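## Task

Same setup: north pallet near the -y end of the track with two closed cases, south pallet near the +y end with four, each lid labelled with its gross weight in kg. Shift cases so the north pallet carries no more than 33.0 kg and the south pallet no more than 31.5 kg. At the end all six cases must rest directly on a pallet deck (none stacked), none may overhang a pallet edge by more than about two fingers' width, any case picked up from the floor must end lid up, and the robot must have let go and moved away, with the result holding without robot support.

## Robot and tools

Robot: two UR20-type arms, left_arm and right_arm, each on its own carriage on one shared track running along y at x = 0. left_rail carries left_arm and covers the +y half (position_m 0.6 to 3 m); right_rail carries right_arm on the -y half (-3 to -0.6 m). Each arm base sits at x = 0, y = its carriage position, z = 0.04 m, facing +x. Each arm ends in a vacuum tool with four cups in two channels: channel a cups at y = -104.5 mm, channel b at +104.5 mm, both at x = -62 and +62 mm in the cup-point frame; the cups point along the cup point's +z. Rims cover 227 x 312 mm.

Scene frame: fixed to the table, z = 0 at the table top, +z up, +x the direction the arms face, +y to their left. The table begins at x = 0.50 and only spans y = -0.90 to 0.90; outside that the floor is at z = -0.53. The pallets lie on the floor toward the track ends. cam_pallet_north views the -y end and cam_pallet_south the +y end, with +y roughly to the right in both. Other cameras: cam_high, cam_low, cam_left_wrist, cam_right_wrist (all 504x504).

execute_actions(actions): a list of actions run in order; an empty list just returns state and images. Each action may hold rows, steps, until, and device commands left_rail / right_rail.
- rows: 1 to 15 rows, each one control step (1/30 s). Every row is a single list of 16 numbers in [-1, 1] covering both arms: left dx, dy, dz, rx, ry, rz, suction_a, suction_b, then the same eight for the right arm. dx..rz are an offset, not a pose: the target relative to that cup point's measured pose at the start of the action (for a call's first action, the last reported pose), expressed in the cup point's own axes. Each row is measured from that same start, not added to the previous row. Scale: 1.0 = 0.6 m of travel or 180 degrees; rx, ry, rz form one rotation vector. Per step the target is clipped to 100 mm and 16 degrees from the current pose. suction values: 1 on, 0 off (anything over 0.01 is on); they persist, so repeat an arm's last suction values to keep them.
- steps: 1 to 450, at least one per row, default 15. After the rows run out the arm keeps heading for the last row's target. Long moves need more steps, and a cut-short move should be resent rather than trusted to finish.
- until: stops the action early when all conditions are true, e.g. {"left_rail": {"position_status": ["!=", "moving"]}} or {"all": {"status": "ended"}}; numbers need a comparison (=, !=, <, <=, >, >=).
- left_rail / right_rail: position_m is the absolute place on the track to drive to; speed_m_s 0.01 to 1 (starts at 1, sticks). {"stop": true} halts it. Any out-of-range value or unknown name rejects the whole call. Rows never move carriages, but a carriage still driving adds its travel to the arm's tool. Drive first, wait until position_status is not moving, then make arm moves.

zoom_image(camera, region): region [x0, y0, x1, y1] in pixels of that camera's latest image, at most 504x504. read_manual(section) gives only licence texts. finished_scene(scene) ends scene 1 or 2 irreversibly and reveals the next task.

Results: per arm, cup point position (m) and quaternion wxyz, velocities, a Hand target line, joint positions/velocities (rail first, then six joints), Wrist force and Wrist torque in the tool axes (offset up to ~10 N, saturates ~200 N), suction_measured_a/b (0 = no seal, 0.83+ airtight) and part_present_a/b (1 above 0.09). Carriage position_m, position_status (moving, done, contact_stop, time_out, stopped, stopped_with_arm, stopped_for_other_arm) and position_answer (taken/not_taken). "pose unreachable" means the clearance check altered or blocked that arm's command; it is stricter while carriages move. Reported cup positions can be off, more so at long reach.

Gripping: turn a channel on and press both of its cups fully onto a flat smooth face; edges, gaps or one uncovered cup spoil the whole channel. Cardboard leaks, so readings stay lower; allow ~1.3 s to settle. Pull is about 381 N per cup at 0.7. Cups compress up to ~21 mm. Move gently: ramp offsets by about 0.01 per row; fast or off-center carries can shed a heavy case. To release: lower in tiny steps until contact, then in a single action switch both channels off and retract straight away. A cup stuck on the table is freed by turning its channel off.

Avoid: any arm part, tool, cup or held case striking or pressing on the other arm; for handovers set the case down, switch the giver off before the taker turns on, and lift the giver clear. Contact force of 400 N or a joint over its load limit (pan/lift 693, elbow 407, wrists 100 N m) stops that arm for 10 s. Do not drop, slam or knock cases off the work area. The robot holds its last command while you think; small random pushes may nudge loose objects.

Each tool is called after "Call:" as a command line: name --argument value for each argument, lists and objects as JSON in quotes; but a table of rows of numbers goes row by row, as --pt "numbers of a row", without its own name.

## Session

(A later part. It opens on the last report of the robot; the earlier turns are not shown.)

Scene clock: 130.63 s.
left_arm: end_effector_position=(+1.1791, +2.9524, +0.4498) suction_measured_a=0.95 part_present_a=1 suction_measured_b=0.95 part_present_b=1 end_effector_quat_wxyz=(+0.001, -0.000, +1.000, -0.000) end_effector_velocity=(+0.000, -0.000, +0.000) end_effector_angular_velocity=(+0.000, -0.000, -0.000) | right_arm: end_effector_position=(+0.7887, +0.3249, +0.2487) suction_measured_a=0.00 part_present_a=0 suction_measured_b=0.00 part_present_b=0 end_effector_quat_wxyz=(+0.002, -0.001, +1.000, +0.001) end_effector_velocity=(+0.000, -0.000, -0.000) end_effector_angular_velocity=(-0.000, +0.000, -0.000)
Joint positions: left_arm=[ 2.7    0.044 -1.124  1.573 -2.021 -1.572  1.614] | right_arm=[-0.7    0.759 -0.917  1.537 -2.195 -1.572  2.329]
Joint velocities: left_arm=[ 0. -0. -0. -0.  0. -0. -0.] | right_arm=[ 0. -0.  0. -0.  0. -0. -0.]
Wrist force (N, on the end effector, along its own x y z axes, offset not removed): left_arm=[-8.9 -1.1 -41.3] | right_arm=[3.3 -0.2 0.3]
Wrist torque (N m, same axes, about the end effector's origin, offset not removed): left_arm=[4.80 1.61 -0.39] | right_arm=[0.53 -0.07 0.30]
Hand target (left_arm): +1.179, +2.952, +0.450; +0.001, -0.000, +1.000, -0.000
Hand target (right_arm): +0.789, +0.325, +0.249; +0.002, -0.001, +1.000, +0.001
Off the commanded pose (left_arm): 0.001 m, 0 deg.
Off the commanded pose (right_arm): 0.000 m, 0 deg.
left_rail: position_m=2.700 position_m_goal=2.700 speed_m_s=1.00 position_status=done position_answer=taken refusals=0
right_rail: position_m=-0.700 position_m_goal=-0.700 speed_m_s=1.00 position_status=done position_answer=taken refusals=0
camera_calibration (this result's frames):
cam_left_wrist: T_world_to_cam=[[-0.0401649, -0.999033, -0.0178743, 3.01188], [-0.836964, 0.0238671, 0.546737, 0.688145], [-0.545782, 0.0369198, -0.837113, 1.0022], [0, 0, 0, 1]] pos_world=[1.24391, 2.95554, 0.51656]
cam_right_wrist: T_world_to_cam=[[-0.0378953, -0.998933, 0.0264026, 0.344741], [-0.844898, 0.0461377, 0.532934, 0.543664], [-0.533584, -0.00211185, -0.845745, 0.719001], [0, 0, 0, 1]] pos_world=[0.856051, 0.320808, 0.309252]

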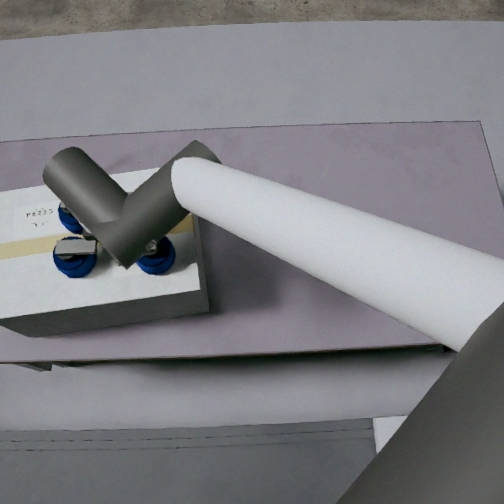

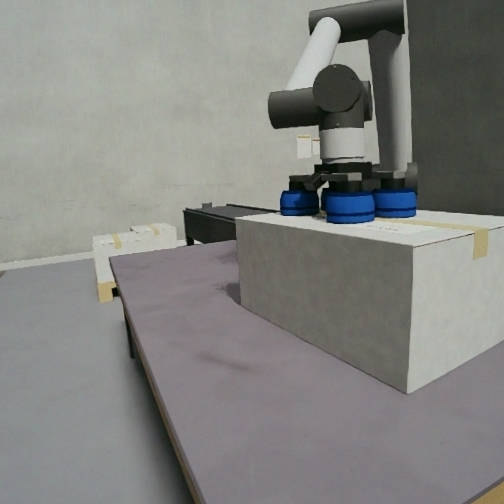

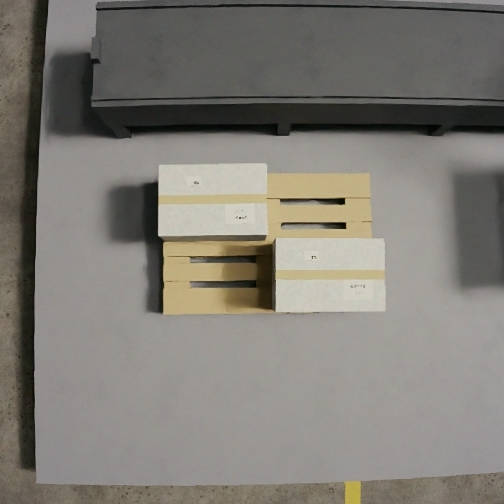

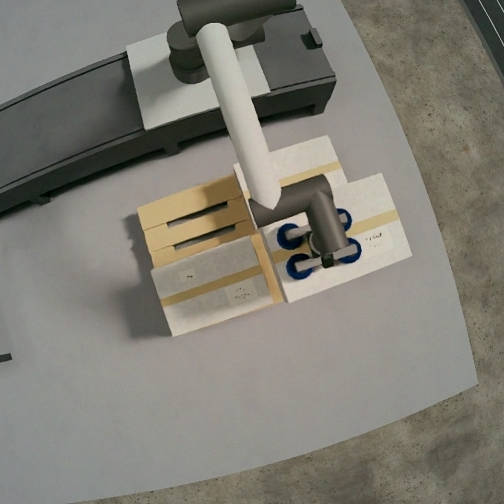

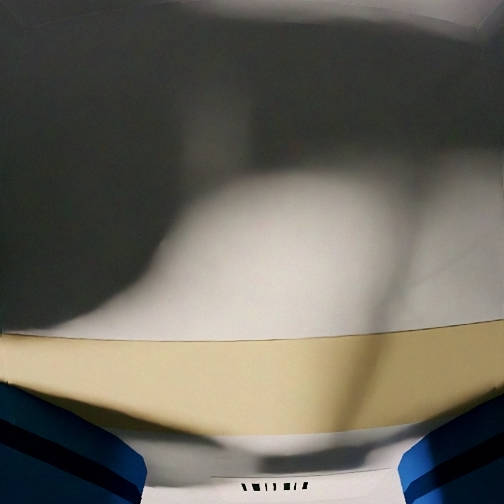

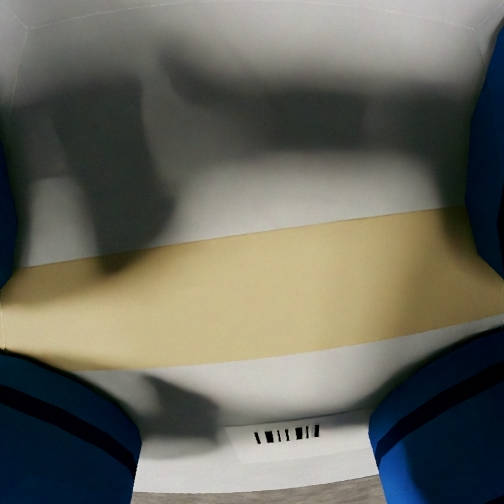

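Call:
execute_actions --actions '[{"rows":[[0,0,0,0,0,0,1,1, 0,0,0.015,0,0,0,1,1]],"steps":50}]'

Scene clock: 134.87 s.
left_arm: end_effector_position=(+1.1791, +2.9524, +0.4498) suction_measured_a=0.95 part_present_a=1 suction_measured_b=0.95 part_present_b=1 end_effector_quat_wxyz=(+0.001, -0.000, +1.000, -0.000) end_effector_velocity=(+0.000, +0.000, -0.000) end_effector_angular_velocity=(+0.000, +0.000, +0.000) | right_arm: end_effector_position=(+0.7888, +0.3249, +0.2397) suction_measured_a=0.86 part_present_a=1 suction_measured_b=0.86 part_present_b=1 end_effector_quat_wxyz=(+0.002, -0.001, +1.000, +0.001) end_effector_velocity=(-0.000, +0.000, -0.000) end_effector_angular_velocity=(-0.000, +0.000, +0.000)
Joint positions: left_arm=[ 2.7    0.044 -1.124  1.573 -2.021 -1.572  1.614] | right_arm=[-0.7    0.759 -0.91   1.541 -2.205 -1.572  2.329]
Joint velocities: left_arm=[ 0.  0.  0. -0. -0.  0. -0.] | right_arm=[ 0.  0.  0.  0. -0. -0.  0.]
Wrist force (N, on the end effector, along its own x y z axes, offset not removed): left_arm=[-4.9 -1.2 -47.2] | right_arm=[-0.7 1.2 -51.8]
Wrist torque (N m, same axes, about the end effector's origin, offset not removed): left_arm=[4.82 0.95 -0.27] | right_arm=[2.49 0.69 0.21]
Hand target (left_arm): +1.179, +2.952, +0.450; +0.001, -0.000, +1.000, -0.000
Hand target (right_arm): +0.789, +0.325, +0.240; +0.002, -0.001, +1.000, +0.001
Off the commanded pose (left_arm): 0.000 m, 0 deg.
Off the commanded pose (right_arm): 0.000 m, 0 deg.
left_rail: position_m=2.700 position_m_goal=2.700 speed_m_s=1.00 position_status=done position_answer=taken refusals=0
right_rail: position_m=-0.700 position_m_goal=-0.700 speed_m_s=1.00 position_status=done position_answer=taken refusals=0
camera_calibration (this result's frames):
cam_left_wrist: T_world_to_cam=[[-0.0401657, -0.999033, -0.0178758, 3.01188], [-0.836975, 0.0238677, 0.546721, 0.688148], [-0.545766, 0.0369211, -0.837124, 1.00221], [0, 0, 0, 1]] pos_world=[1.24391, 2.95554, 0.516589]
cam_right_wrist: T_world_to_cam=[[-0.0378967, -0.998933, 0.0263995, 0.344982], [-0.8449, 0.0461373, 0.532932, 0.548518], [-0.533581, -0.00210859, -0.845746, 0.711422], [0, 0, 0, 1]] pos_world=[0.856117, 0.320807, 0.300253]

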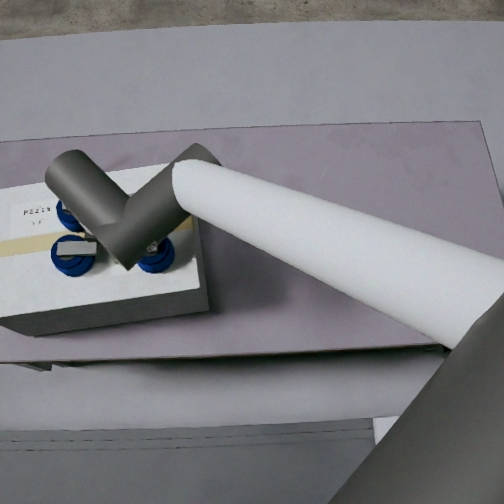

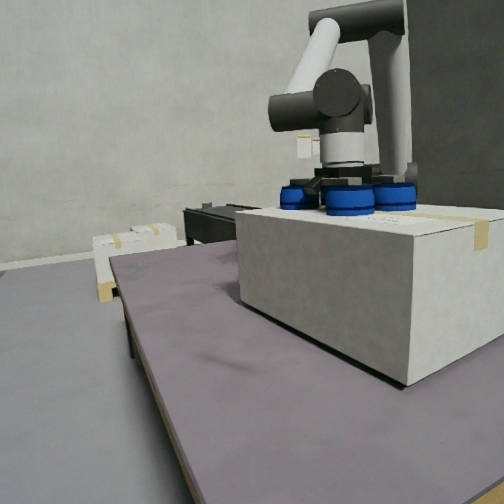

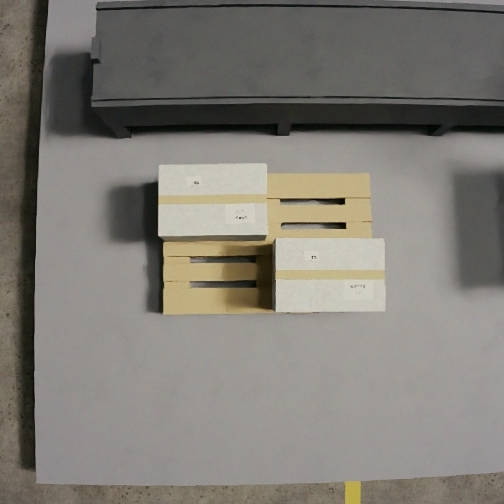

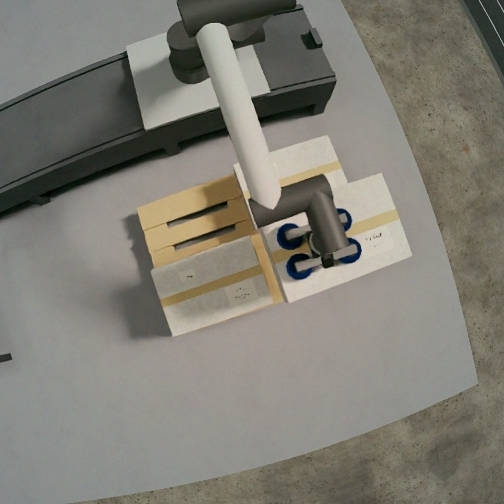

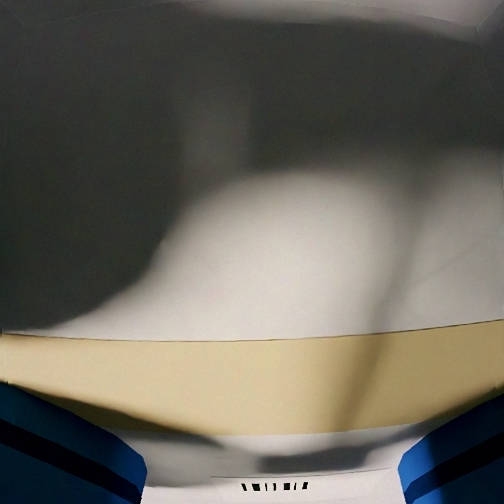

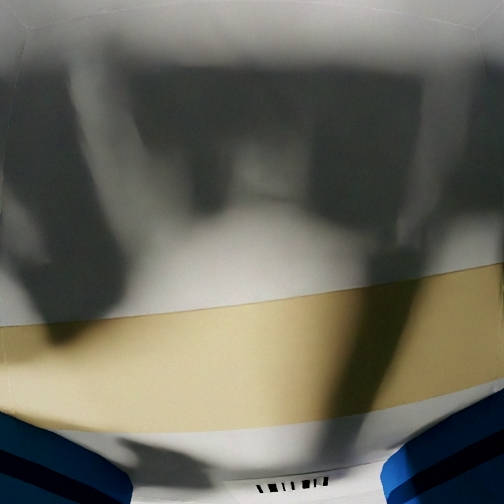

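Call:
execute_actions --actions '[{"rows":[[0,0,0,0,0,0,1,1, 0,0,-0.35,0,0,0,1,1]],"steps":60},{"rows":[[0,0,0,0,0,0,1,1, 0,-1.0,0,0,0,0,1,1]],"steps":90},{"right_rail":{"position_m":-2.6,"speed_m_s":0.6},"steps":200,"until":{"right_rail":{"position_status":["!=","moving"]}}}]'

Scene clock: 147.23 s.
left_arm: end_effector_position=(+1.1791, +2.9524, +0.4498) suction_measured_a=0.95 part_present_a=1 suction_measured_b=0.95 part_present_b=1 end_effector_quat_wxyz=(+0.001, -0.000, +1.000, -0.000) end_effector_velocity=(+0.000, -0.000, -0.000) end_effector_angular_velocity=(+0.000, +0.000, +0.000) | right_arm: end_effector_position=(+0.7888, -2.1757, +0.4494) suction_measured_a=0.86 part_present_a=1 suction_measured_b=0.86 part_present_b=1 end_effector_quat_wxyz=(+0.002, -0.001, +1.000, +0.001) end_effector_velocity=(-0.000, +0.001, +0.000) end_effector_angular_velocity=(+0.003, +0.001, +0.000)
Joint positions: left_arm=[ 2.7    0.044 -1.124  1.573 -2.021 -1.572  1.614] | right_arm=[-2.6    0.267 -1.454  2.028 -2.149 -1.57   1.837]
Joint velocities: left_arm=[ 0. -0.  0. -0.  0.  0. -0.] | right_arm=[ 0.     0.    -0.     0.    -0.     0.003 -0.   ]
Wrist force (N, on the end effector, along its own x y z axes, offset not removed): left_arm=[-5.0 -3.7 -43.4] | right_arm=[-0.7 -4.5 -51.3]
Wrist torque (N m, same axes, about the end effector's origin, offset not removed): left_arm=[4.46 1.11 -0.41] | right_arm=[2.27 0.70 0.35]
Hand target (left_arm): +1.179, +2.952, +0.450; +0.001, -0.000, +1.000, -0.000
Hand target (right_arm): +0.789, -2.175, +0.449; +0.002, -0.001, +1.000, +0.001
Off the commanded pose (left_arm): 0.000 m, 0 deg.
Off the commanded pose (right_arm): 0.001 m, 0 deg.
left_rail: position_m=2.700 position_m_goal=2.700 speed_m_s=1.00 position_status=done position_answer=taken refusals=0
right_rail: position_m=-2.600 position_m_goal=-2.600 speed_m_s=0.60 position_status=done position_answer=taken refusals=0
camera_calibration (this result's frames):
cam_left_wrist: T_world_to_cam=[[-0.0401656, -0.999033, -0.017876, 3.01188], [-0.836979, 0.0238678, 0.546715, 0.688156], [-0.54576, 0.036921, -0.837128, 1.00221], [0, 0, 0, 1]] pos_world=[1.24391, 2.95554, 0.51659]
cam_right_wrist: T_world_to_cam=[[-0.0379648, -0.998935, 0.0262087, -2.15833], [-0.845065, 0.0460924, 0.532674, 0.552363], [-0.533315, -0.00192523, -0.845915, 0.883772], [0, 0, 0, 1]] pos_world=[0.856171, -2.17979, 0.509934]

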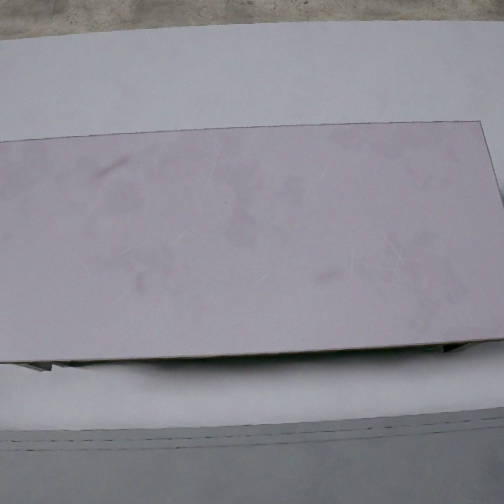

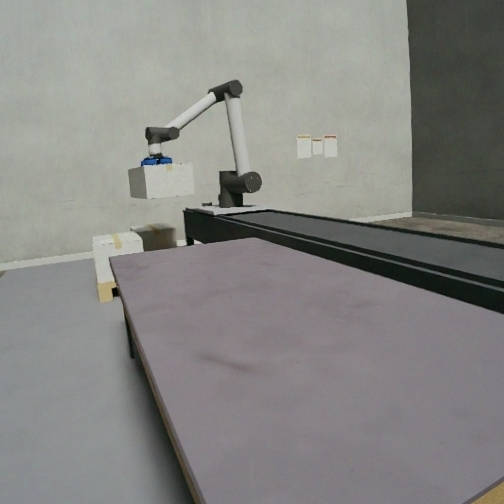

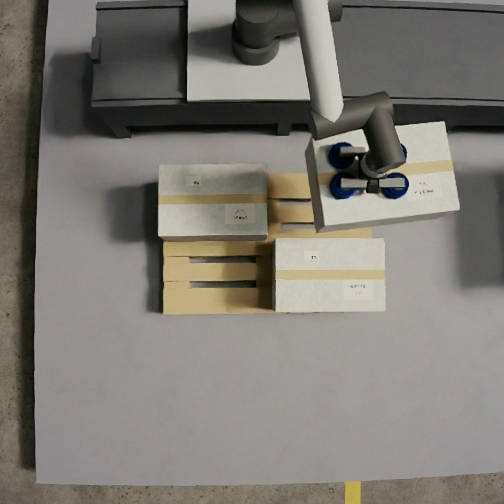

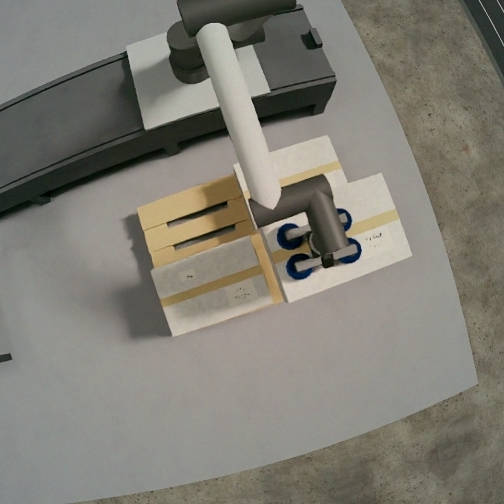

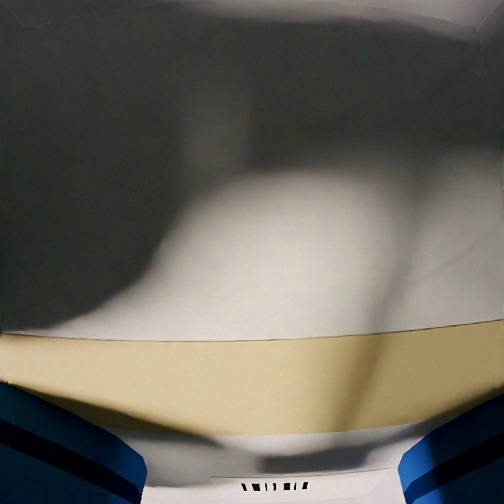

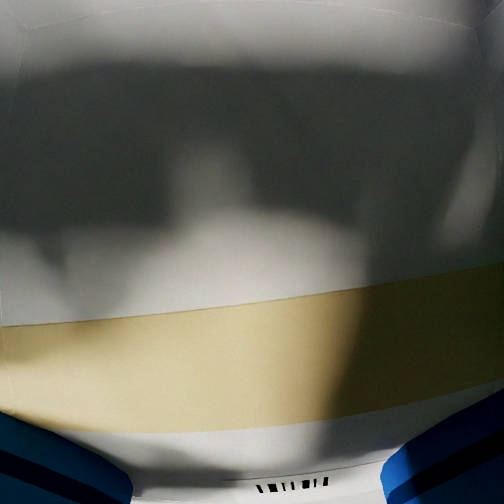

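Call:
execute_actions --actions '[{"left_rail":{"position_m":0.6,"speed_m_s":0.6},"rows":[[0,0,0,0,0,0,1,1, 0,-0.2,0.8,0,0,0.044,1,1]],"steps":120}]'

Scene clock: 155.63 s.
left_arm: end_effector_position=(+1.1791, +0.8522, +0.4498) suction_measured_a=0.95 part_present_a=1 suction_measured_b=0.95 part_present_b=1 end_effector_quat_wxyz=(+0.001, -0.000, +1.000, -0.000) end_effector_velocity=(-0.000, +0.000, +0.000) end_effector_angular_velocity=(+0.000, -0.000, +0.000) | right_arm: end_effector_position=(+0.7911, -2.2953, -0.0313) suction_measured_a=0.86 part_present_a=1 suction_measured_b=0.86 part_present_b=1 end_effector_quat_wxyz=(+0.002, +0.068, +0.998, +0.001) end_effector_velocity=(-0.000, -0.000, -0.000) end_effector_angular_velocity=(-0.000, +0.000, -0.000)
Joint positions: left_arm=[ 0.6    0.044 -1.124  1.573 -2.021 -1.572  1.614] | right_arm=[-2.6    0.128 -0.934  2.297 -2.938 -1.569  1.836]
Joint velocities: left_arm=[ 0.  0. -0.  0. -0.  0. -0.] | right_arm=[ 0.  0.  0.  0. -0.  0.  0.]
Wrist force (N, on the end effector, along its own x y z axes, offset not removed): left_arm=[1.2 -2.4 -42.4] | right_arm=[22.7 2.8 -56.6]
Wrist torque (N m, same axes, about the end effector's origin, offset not removed): left_arm=[4.73 0.06 -0.19] | right_arm=[1.15 4.01 -7.38]
Hand target (left_arm): +1.179, +0.852, +0.450; +0.001, -0.000, +1.000, -0.000
Hand target (right_arm): +0.791, -2.295, -0.031; +0.002, +0.068, +0.998, +0.001
Off the commanded pose (left_arm): 0.000 m, 0 deg.
Off the commanded pose (right_arm): 0.001 m, 0 deg.
left_rail: position_m=0.600 position_m_goal=0.600 speed_m_s=0.60 position_status=done position_answer=taken refusals=0
right_rail: position_m=-2.600 position_m_goal=-2.600 speed_m_s=0.60 position_status=done position_answer=taken refusals=0
camera_calibration (this result's frames):
cam_left_wrist: T_world_to_cam=[[-0.0402458, -0.999028, -0.0179607, 0.913875], [-0.836975, 0.0238884, 0.54672, 0.738274], [-0.54576, 0.0370358, -0.837123, 1.07966], [0, 0, 0, 1]] pos_world=[1.24393, 0.855365, 0.51659]
cam_right_wrist: T_world_to_cam=[[-0.175243, -0.984192, 0.0256329, -2.1227], [-0.830602, 0.161773, 0.532851, 1.06988], [-0.528574, 0.0720874, -0.845821, 0.644302], [0, 0, 0, 1]] pos_world=[0.857219, -2.30867, 0.0292883]

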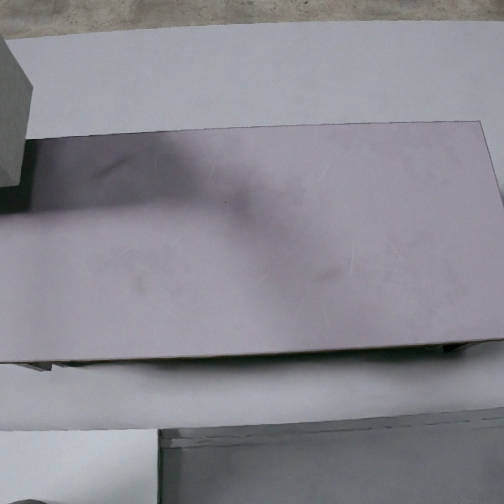

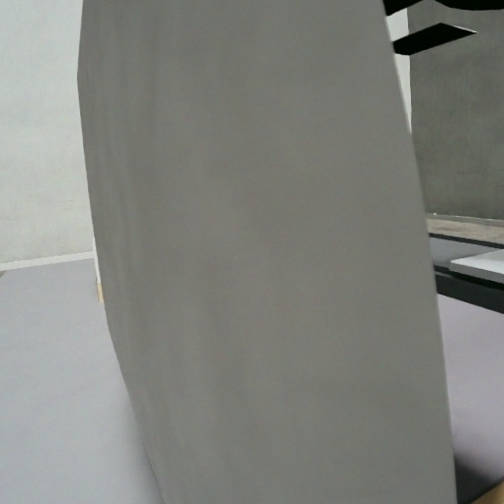

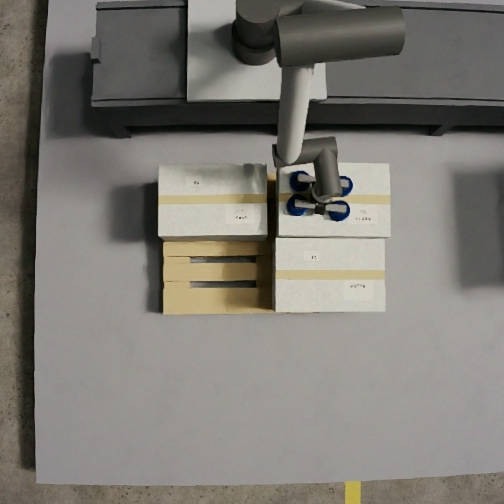

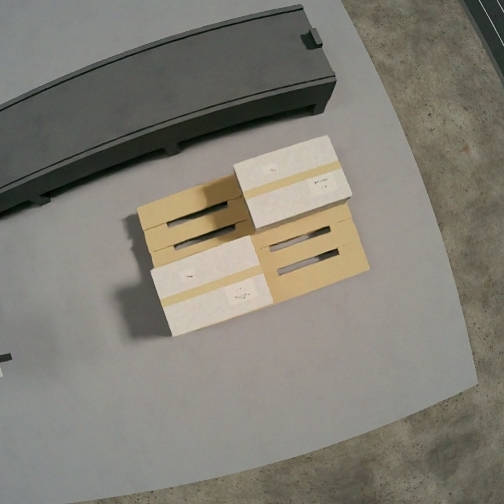

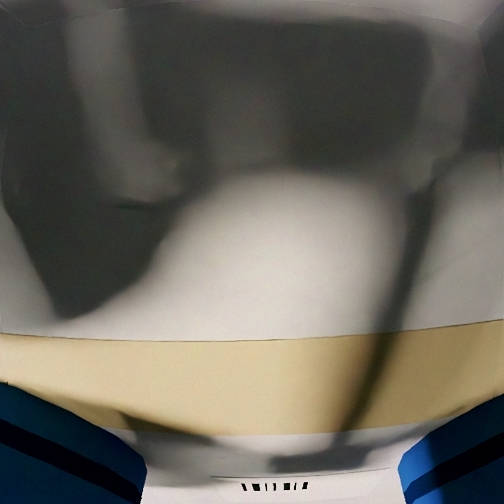

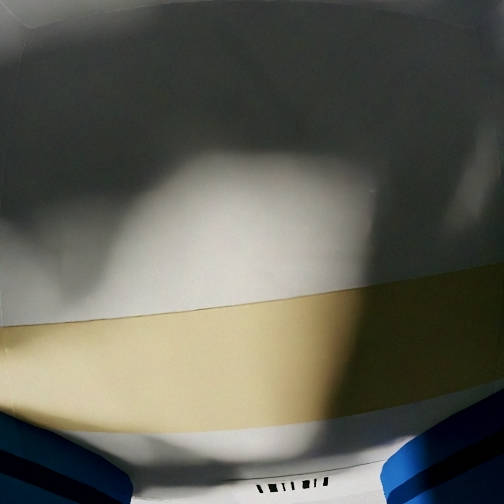

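Aligned; nudge −y 2 cm, −x 1 cm, lower. Left places D on the table.

Call:
execute_actions --actions '[{"rows":[[0.6,-0.8,0,0,0,0,1,1, 0.015,-0.03,0.13,0,0,0,1,1]],"steps":90}]'

Scene clock: 160.77 s.
left_arm: end_effector_position=(+0.8193, +0.3721, +0.4495) suction_measured_a=0.95 part_present_a=1 suction_measured_b=0.95 part_present_b=1 end_effector_quat_wxyz=(+0.001, -0.000, +1.000, -0.001) end_effector_velocity=(-0.000, -0.000, +0.000) end_effector_angular_velocity=(-0.000, -0.000, +0.000) | right_arm: end_effector_position=(+0.7800, -2.3118, -0.1094) suction_measured_a=0.86 part_present_a=1 suction_measured_b=0.86 part_present_b=1 end_effector_quat_wxyz=(+0.002, +0.068, +0.998, +0.001) end_effector_velocity=(-0.000, +0.000, -0.000) end_effector_angular_velocity=(+0.000, +0.000, -0.000)
Joint positions: left_arm=[ 0.6   -0.51  -1.505  2.084 -2.152 -1.572  1.06 ] | right_arm=[-2.6    0.109 -0.817  2.31  -3.068 -1.569  1.817]
Joint velocities: left_arm=[ 0. -0. -0.  0. -0.  0. -0.] | right_arm=[0. 0. 0. 0. 0. 0. 0.]
Wrist force (N, on the end effector, along its own x y z axes, offset not removed): left_arm=[-0.5 -1.3 -40.5] | right_arm=[3.9 -0.2 -56.3]
Wrist torque (N m, same axes, about the end effector's origin, offset not removed): left_arm=[4.62 0.55 -0.43] | right_arm=[2.31 0.29 0.08]
Hand target (left_arm): +0.819, +0.372, +0.449; +0.001, -0.000, +1.000, -0.001
Hand target (right_arm): +0.780, -2.312, -0.109; +0.002, +0.068, +0.998, +0.001
Off the commanded pose (left_arm): 0.000 m, 0 deg.
Off the commanded pose (right_arm): 0.000 m, 0 deg.
left_rail: position_m=0.600 position_m_goal=0.600 speed_m_s=0.60 position_status=done position_answer=taken refusals=0
right_rail: position_m=-2.600 position_m_goal=-2.600 speed_m_s=0.60 position_status=done position_answer=taken refusals=0
camera_calibration (this result's frames):
cam_left_wrist: T_world_to_cam=[[-0.0402594, -0.999044, -0.0170385, 0.419337], [-0.836578, 0.0243782, 0.547306, 0.448061], [-0.546367, 0.0362882, -0.836759, 0.901437], [0, 0, 0, 1]] pos_world=[0.884236, 0.375301, 0.516204]
cam_right_wrist: T_world_to_cam=[[-0.175243, -0.984192, 0.0256253, -2.13891], [-0.83061, 0.16177, 0.532839, 1.105], [-0.528561, 0.0720916, -0.845829, 0.573523], [0, 0, 0, 1]] pos_world=[0.846139, -2.3252, -0.0488758]

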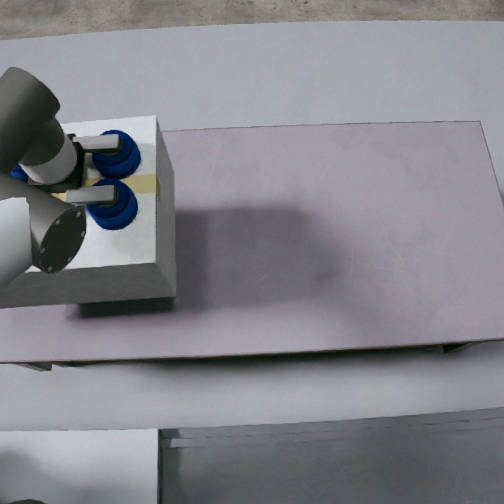

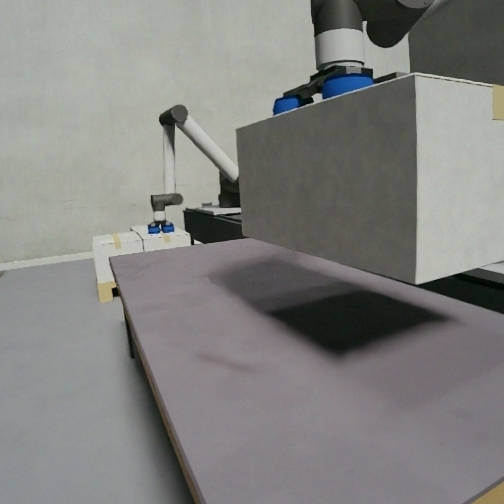

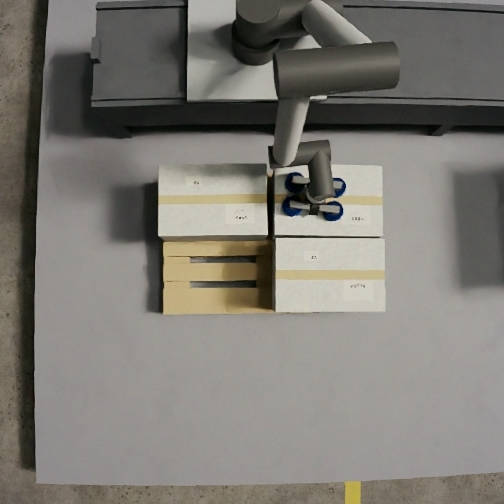

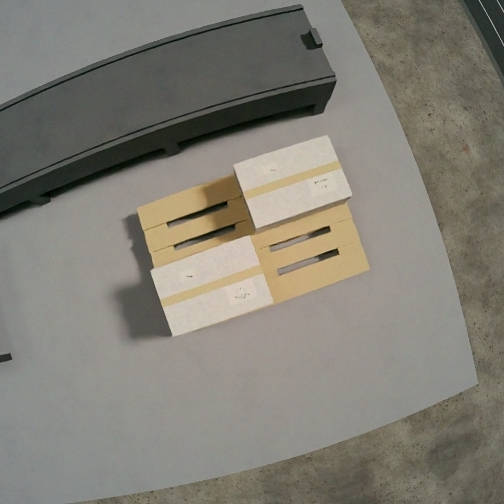

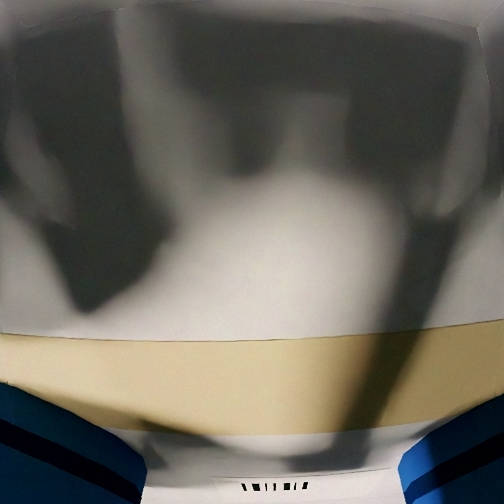

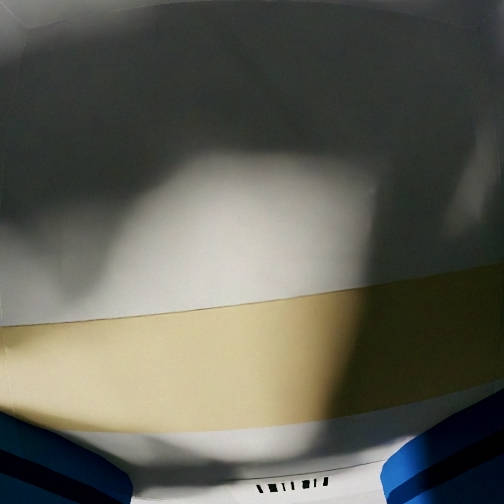

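Call:
execute_actions --actions '[{"rows":[[0,0,0.33,0,0,0,1,1, 0,0,0.03,0,0,0,1,1]],"steps":60},{"rows":[[0,0,-0.3,0,0,0,0,0, 0,0,-0.9,0,0,0,0,0]],"steps":70}]'

Scene clock: 167.33 s.
left_arm: end_effector_position=(+0.8193, +0.3721, +0.4315) suction_measured_a=0.00 part_present_a=0 suction_measured_b=0.00 part_present_b=0 end_effector_quat_wxyz=(+0.001, -0.000, +1.000, -0.001) end_effector_velocity=(-0.000, +0.000, +0.000) end_effector_angular_velocity=(-0.000, -0.000, -0.000) | right_arm: end_effector_position=(+0.7778, -2.3123, +0.4132) suction_measured_a=0.00 part_present_a=0 suction_measured_b=0.00 part_present_b=0 end_effector_quat_wxyz=(+0.002, +0.068, +0.998, +0.001) end_effector_velocity=(-0.000, -0.000, +0.000) end_effector_angular_velocity=(+0.000, -0.000, -0.000)
Joint positions: left_arm=[ 0.6   -0.51  -1.491  2.099 -2.181 -1.572  1.06 ] | right_arm=[-2.6    0.109 -1.501  2.142 -2.215 -1.569  1.817]
Joint velocities: left_arm=[ 0.  0. -0. -0.  0. -0.  0.] | right_arm=[ 0. -0. -0. -0.  0. -0. -0.]
Wrist force (N, on the end effector, along its own x y z axes, offset not removed): left_arm=[-3.6 0.5 -8.2] | right_arm=[4.0 0.5 -4.3]
Wrist torque (N m, same axes, about the end effector's origin, offset not removed): left_arm=[0.41 1.05 -0.22] | right_arm=[0.43 -0.34 0.23]
Hand target (left_arm): +0.819, +0.372, +0.431; +0.001, -0.000, +1.000, -0.001
Hand target (right_arm): +0.778, -2.312, +0.413; +0.002, +0.068, +0.998, +0.001
Off the commanded pose (left_arm): 0.000 m, 0 deg.
Off the commanded pose (right_arm): 0.001 m, 0 deg.
left_rail: position_m=0.600 position_m_goal=0.600 speed_m_s=0.60 position_status=done position_answer=taken refusals=0
right_rail: position_m=-2.600 position_m_goal=-2.600 speed_m_s=0.60 position_status=done position_answer=taken refusals=0
camera_calibration (this result's frames):
cam_left_wrist: T_world_to_cam=[[-0.0402595, -0.999044, -0.0170365, 0.419028], [-0.83658, 0.0243795, 0.547303, 0.457918], [-0.546364, 0.0362865, -0.836761, 0.886387], [0, 0, 0, 1]] pos_world=[0.884244, 0.3753, 0.498213]
cam_right_wrist: T_world_to_cam=[[-0.175221, -0.984195, 0.0256304, -2.15324], [-0.830604, 0.161753, 0.532854, 0.824749], [-0.528578, 0.0720784, -0.845819, 1.01441], [0, 0, 0, 1]] pos_world=[0.843941, -2.32573, 0.473723]

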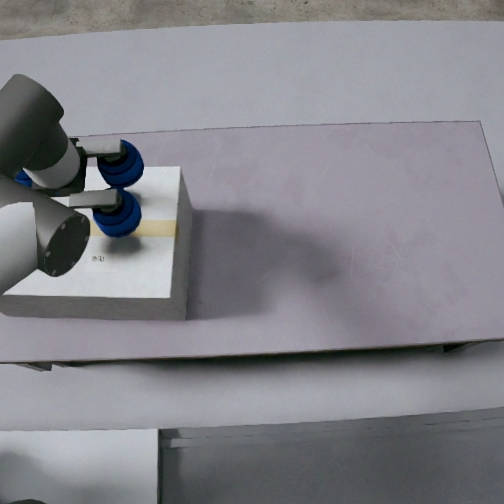

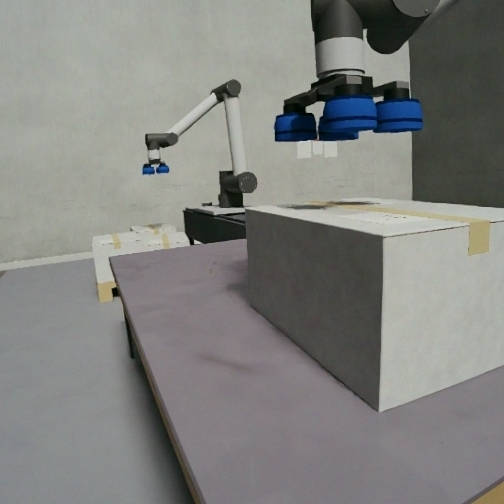

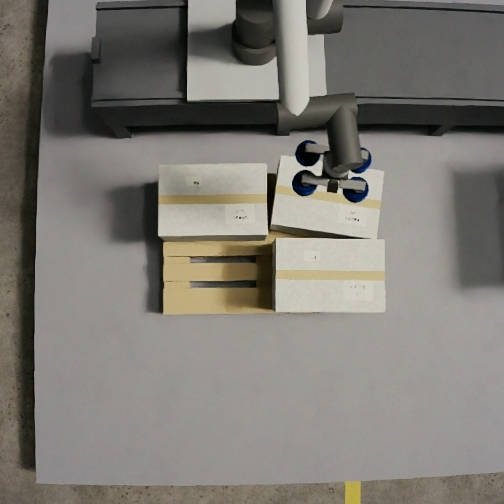

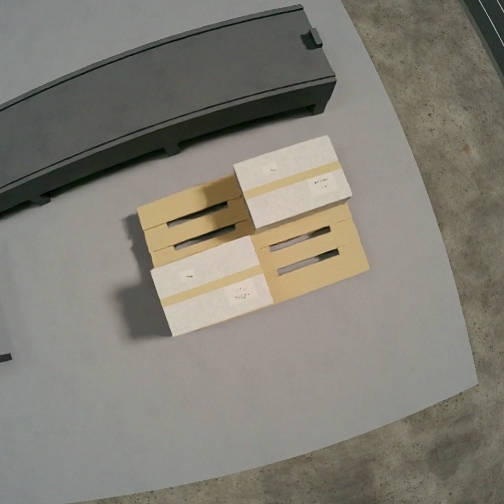

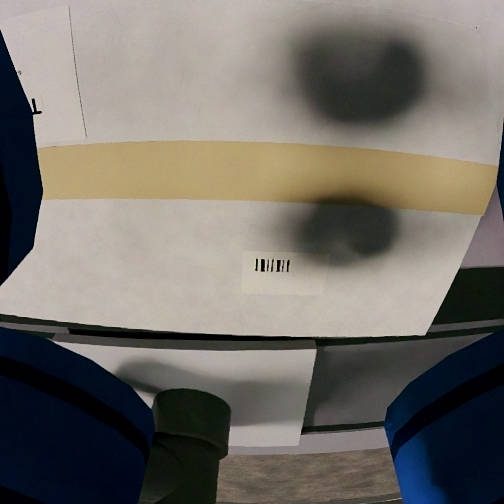

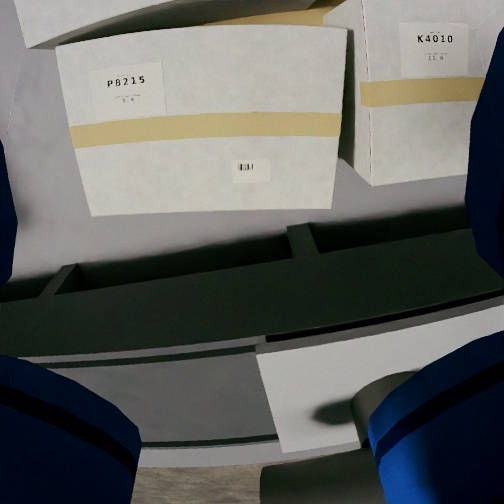

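Call:
zoom_image --camera "cam_pallet_north" --region '[140, 130, 400, 330]'

Region (140, 130, 400, 330) of cam_pallet_north's 504x504 image, scaled by 1.938, with more detail than that image has; it fills the top 388 rows of this view, and the rest is white.

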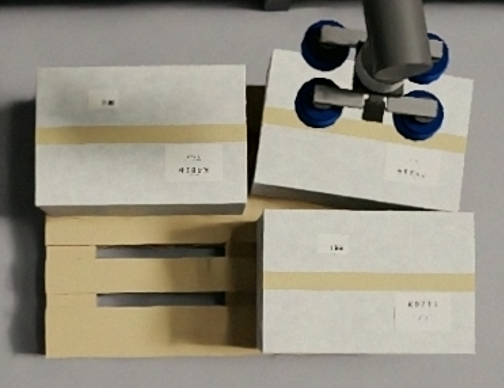

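Call:
execute_actions --actions '[{"rows":[[0,0,0,0,0,0,0,0, 0,0,0.86,0,0,0,1,1]],"steps":90},{"rows":[[0,0,0,0,0,0,0,0, 0,0,0.03,0,0,0,1,1]],"steps":45}]'

Scene clock: 180.00 s.
left_arm: end_effector_position=(+0.8193, +0.3721, +0.4315) suction_measured_a=0.00 part_present_a=0 suction_measured_b=0.00 part_present_b=0 end_effector_quat_wxyz=(+0.001, -0.000, +1.000, -0.001) end_effector_velocity=(+0.000, +0.000, -0.000) end_effector_angular_velocity=(+0.000, +0.000, -0.000) | right_arm: end_effector_position=(+0.7800, -2.3118, -0.1215) suction_measured_a=0.00 part_present_a=0 suction_measured_b=0.00 part_present_b=0 end_effector_quat_wxyz=(+0.002, +0.068, +0.998, +0.001) end_effector_velocity=(-0.000, -0.000, -0.000) end_effector_angular_velocity=(-0.000, +0.000, -0.000)
Joint positions: left_arm=[ 0.6   -0.51  -1.491  2.099 -2.181 -1.572  1.06 ] | right_arm=[-2.6    0.109 -0.798  2.308 -3.085 -1.569  1.817]
Joint velocities: left_arm=[ 0.  0.  0. -0.  0. -0.  0.] | right_arm=[ 0.  0.  0. -0. -0. -0.  0.]
Wrist force (N, on the end effector, along its own x y z axes, offset not removed): left_arm=[-6.1 -2.4 -3.6] | right_arm=[0.4 1.4 0.7]
Wrist torque (N m, same axes, about the end effector's origin, offset not removed): left_arm=[0.17 1.45 -0.47] | right_arm=[0.45 0.21 0.34]
Hand target (left_arm): +0.819, +0.372, +0.431; +0.001, -0.000, +1.000, -0.001
Hand target (right_arm): +0.780, -2.312, -0.121; +0.002, +0.068, +0.998, +0.001
Off the commanded pose (left_arm): 0.000 m, 0 deg.
Off the commanded pose (right_arm): 0.000 m, 0 deg.
left_rail: position_m=0.600 position_m_goal=0.600 speed_m_s=0.60 position_status=done position_answer=taken refusals=0
right_rail: position_m=-2.600 position_m_goal=-2.600 speed_m_s=0.60 position_status=done position_answer=taken refusals=0
camera_calibration (this result's frames):
cam_left_wrist: T_world_to_cam=[[-0.0402596, -0.999044, -0.0170361, 0.419028], [-0.83658, 0.0243798, 0.547302, 0.457918], [-0.546363, 0.0362862, -0.836762, 0.886387], [0, 0, 0, 1]] pos_world=[0.884244, 0.3753, 0.498214]
cam_right_wrist: T_world_to_cam=[[-0.175223, -0.984195, 0.0256276, -2.13861], [-0.830606, 0.161753, 0.532851, 1.11141], [-0.528575, 0.0720813, -0.845821, 0.56335], [0, 0, 0, 1]] pos_world=[0.84618, -2.32519, -0.0609137]

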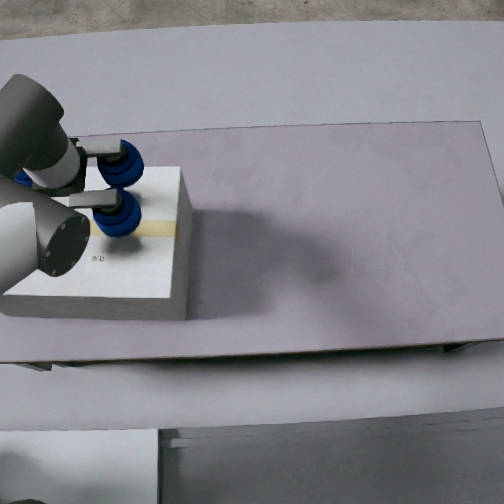

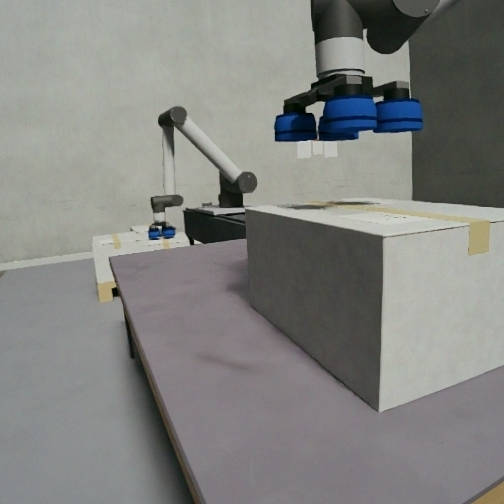

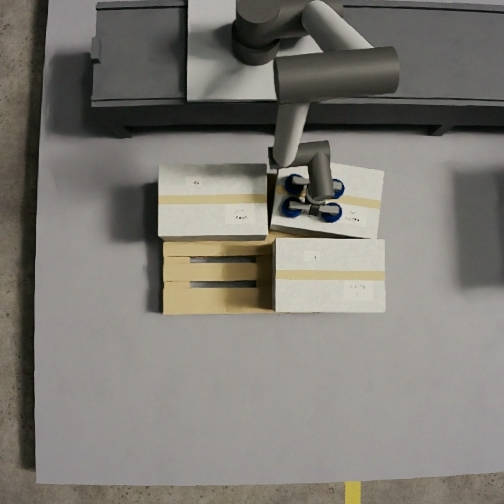

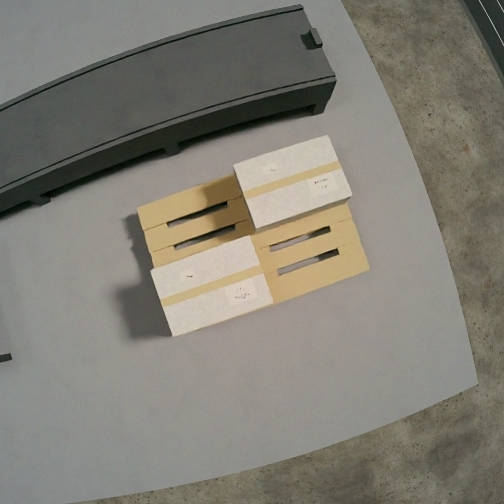

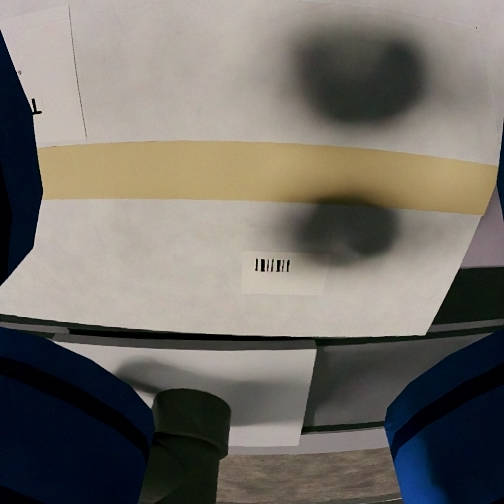

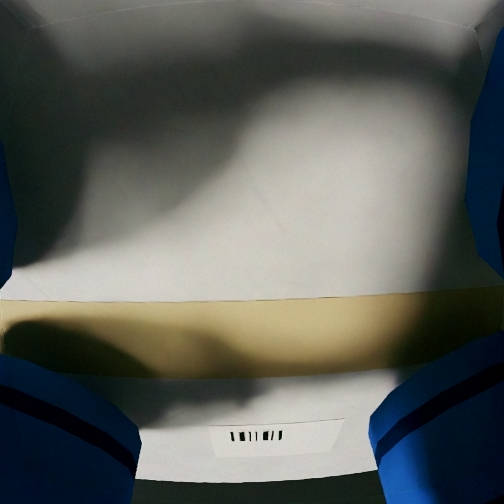

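Call:
execute_actions --actions '[{"rows":[[0,0,0,0,0,0,0,0, 0,0,0.03,0,0,0,1,1]],"steps":45}]'

Scene clock: 183.27 s.
left_arm: end_effector_position=(+0.8193, +0.3721, +0.4315) suction_measured_a=0.00 part_present_a=0 suction_measured_b=0.00 part_present_b=0 end_effector_quat_wxyz=(+0.001, -0.000, +1.000, -0.001) end_effector_velocity=(+0.000, -0.000, -0.000) end_effector_angular_velocity=(+0.000, +0.000, +0.000) | right_arm: end_effector_position=(+0.7801, -2.3117, -0.1395) suction_measured_a=0.86 part_present_a=1 suction_measured_b=0.86 part_present_b=1 end_effector_quat_wxyz=(+0.002, +0.068, +0.998, +0.001) end_effector_velocity=(-0.000, -0.000, -0.000) end_effector_angular_velocity=(-0.000, +0.000, -0.000)
Joint positions: left_arm=[ 0.6   -0.51  -1.491  2.099 -2.181 -1.572  1.06 ] | right_arm=[-2.6    0.11  -0.77   2.303 -3.108 -1.569  1.817]
Joint velocities: left_arm=[ 0. -0.  0. -0.  0. -0. -0.] | right_arm=[ 0. -0.  0.  0. -0. -0.  0.]
Wrist force (N, on the end effector, along its own x y z axes, offset not removed): left_arm=[-5.5 -4.2 -5.5] | right_arm=[1.0 0.6 -55.2]
Wrist torque (N m, same axes, about the end effector's origin, offset not removed): left_arm=[-0.26 1.31 -0.42] | right_arm=[2.66 -1.42 0.21]
Hand target (left_arm): +0.819, +0.372, +0.431; +0.001, -0.000, +1.000, -0.001
Hand target (right_arm): +0.780, -2.312, -0.140; +0.002, +0.068, +0.998, +0.001
Off the commanded pose (left_arm): 0.000 m, 0 deg.
Off the commanded pose (right_arm): 0.000 m, 0 deg.
left_rail: position_m=0.600 position_m_goal=0.600 speed_m_s=0.60 position_status=done position_answer=taken refusals=0
right_rail: position_m=-2.600 position_m_goal=-2.600 speed_m_s=0.60 position_status=done position_answer=taken refusals=0
camera_calibration (this result's frames):
cam_left_wrist: T_world_to_cam=[[-0.0402597, -0.999044, -0.0170359, 0.419028], [-0.83658, 0.02438, 0.547302, 0.457918], [-0.546363, 0.0362861, -0.836762, 0.886387], [0, 0, 0, 1]] pos_world=[0.884244, 0.3753, 0.498214]
cam_right_wrist: T_world_to_cam=[[-0.175247, -0.98419, 0.0256438, -2.13801], [-0.830623, 0.161785, 0.532815, 1.12112], [-0.52854, 0.072074, -0.845843, 0.548114], [0, 0, 0, 1]] pos_world=[0.84625, -2.3251, -0.0789051]

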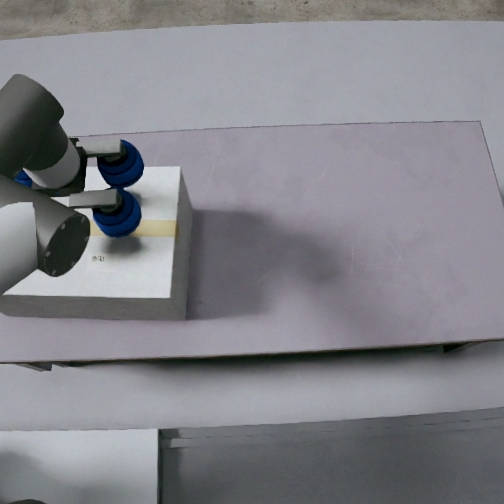

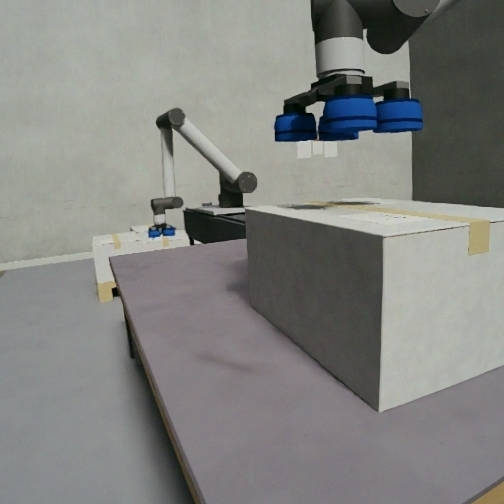

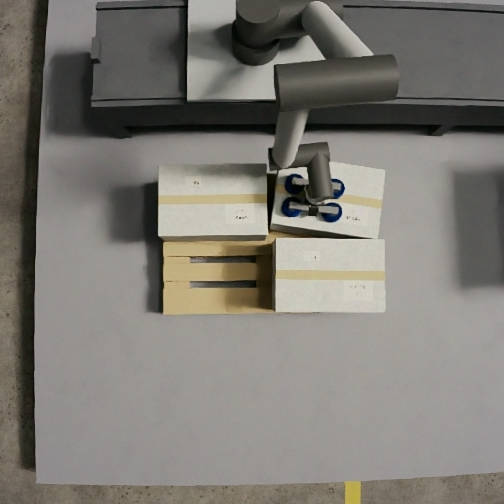

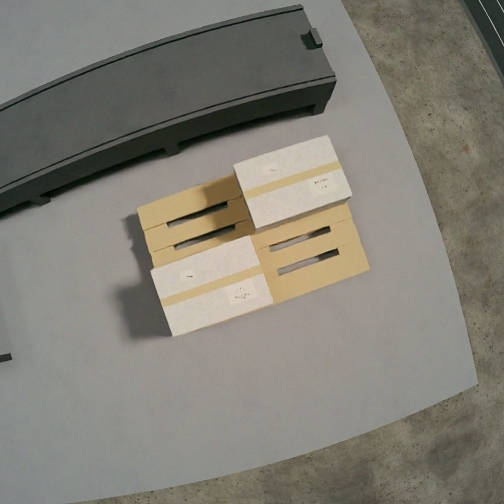

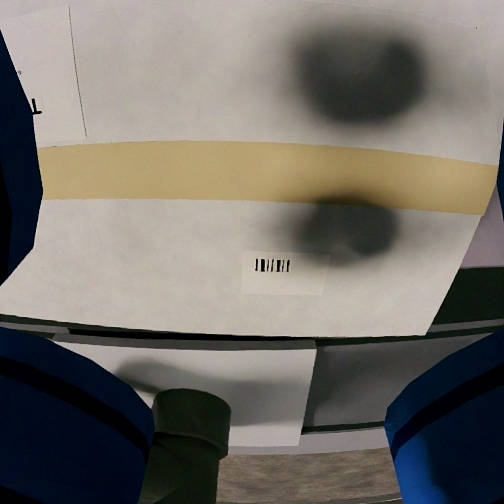

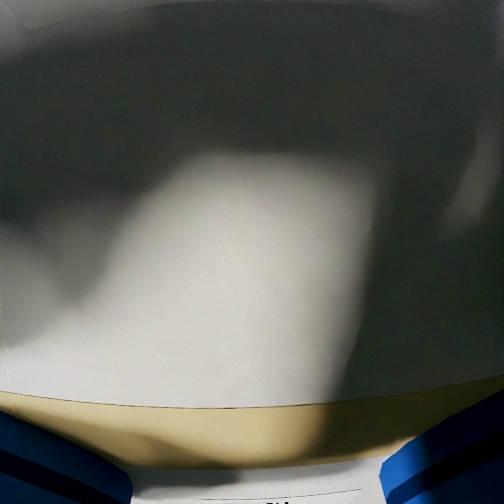

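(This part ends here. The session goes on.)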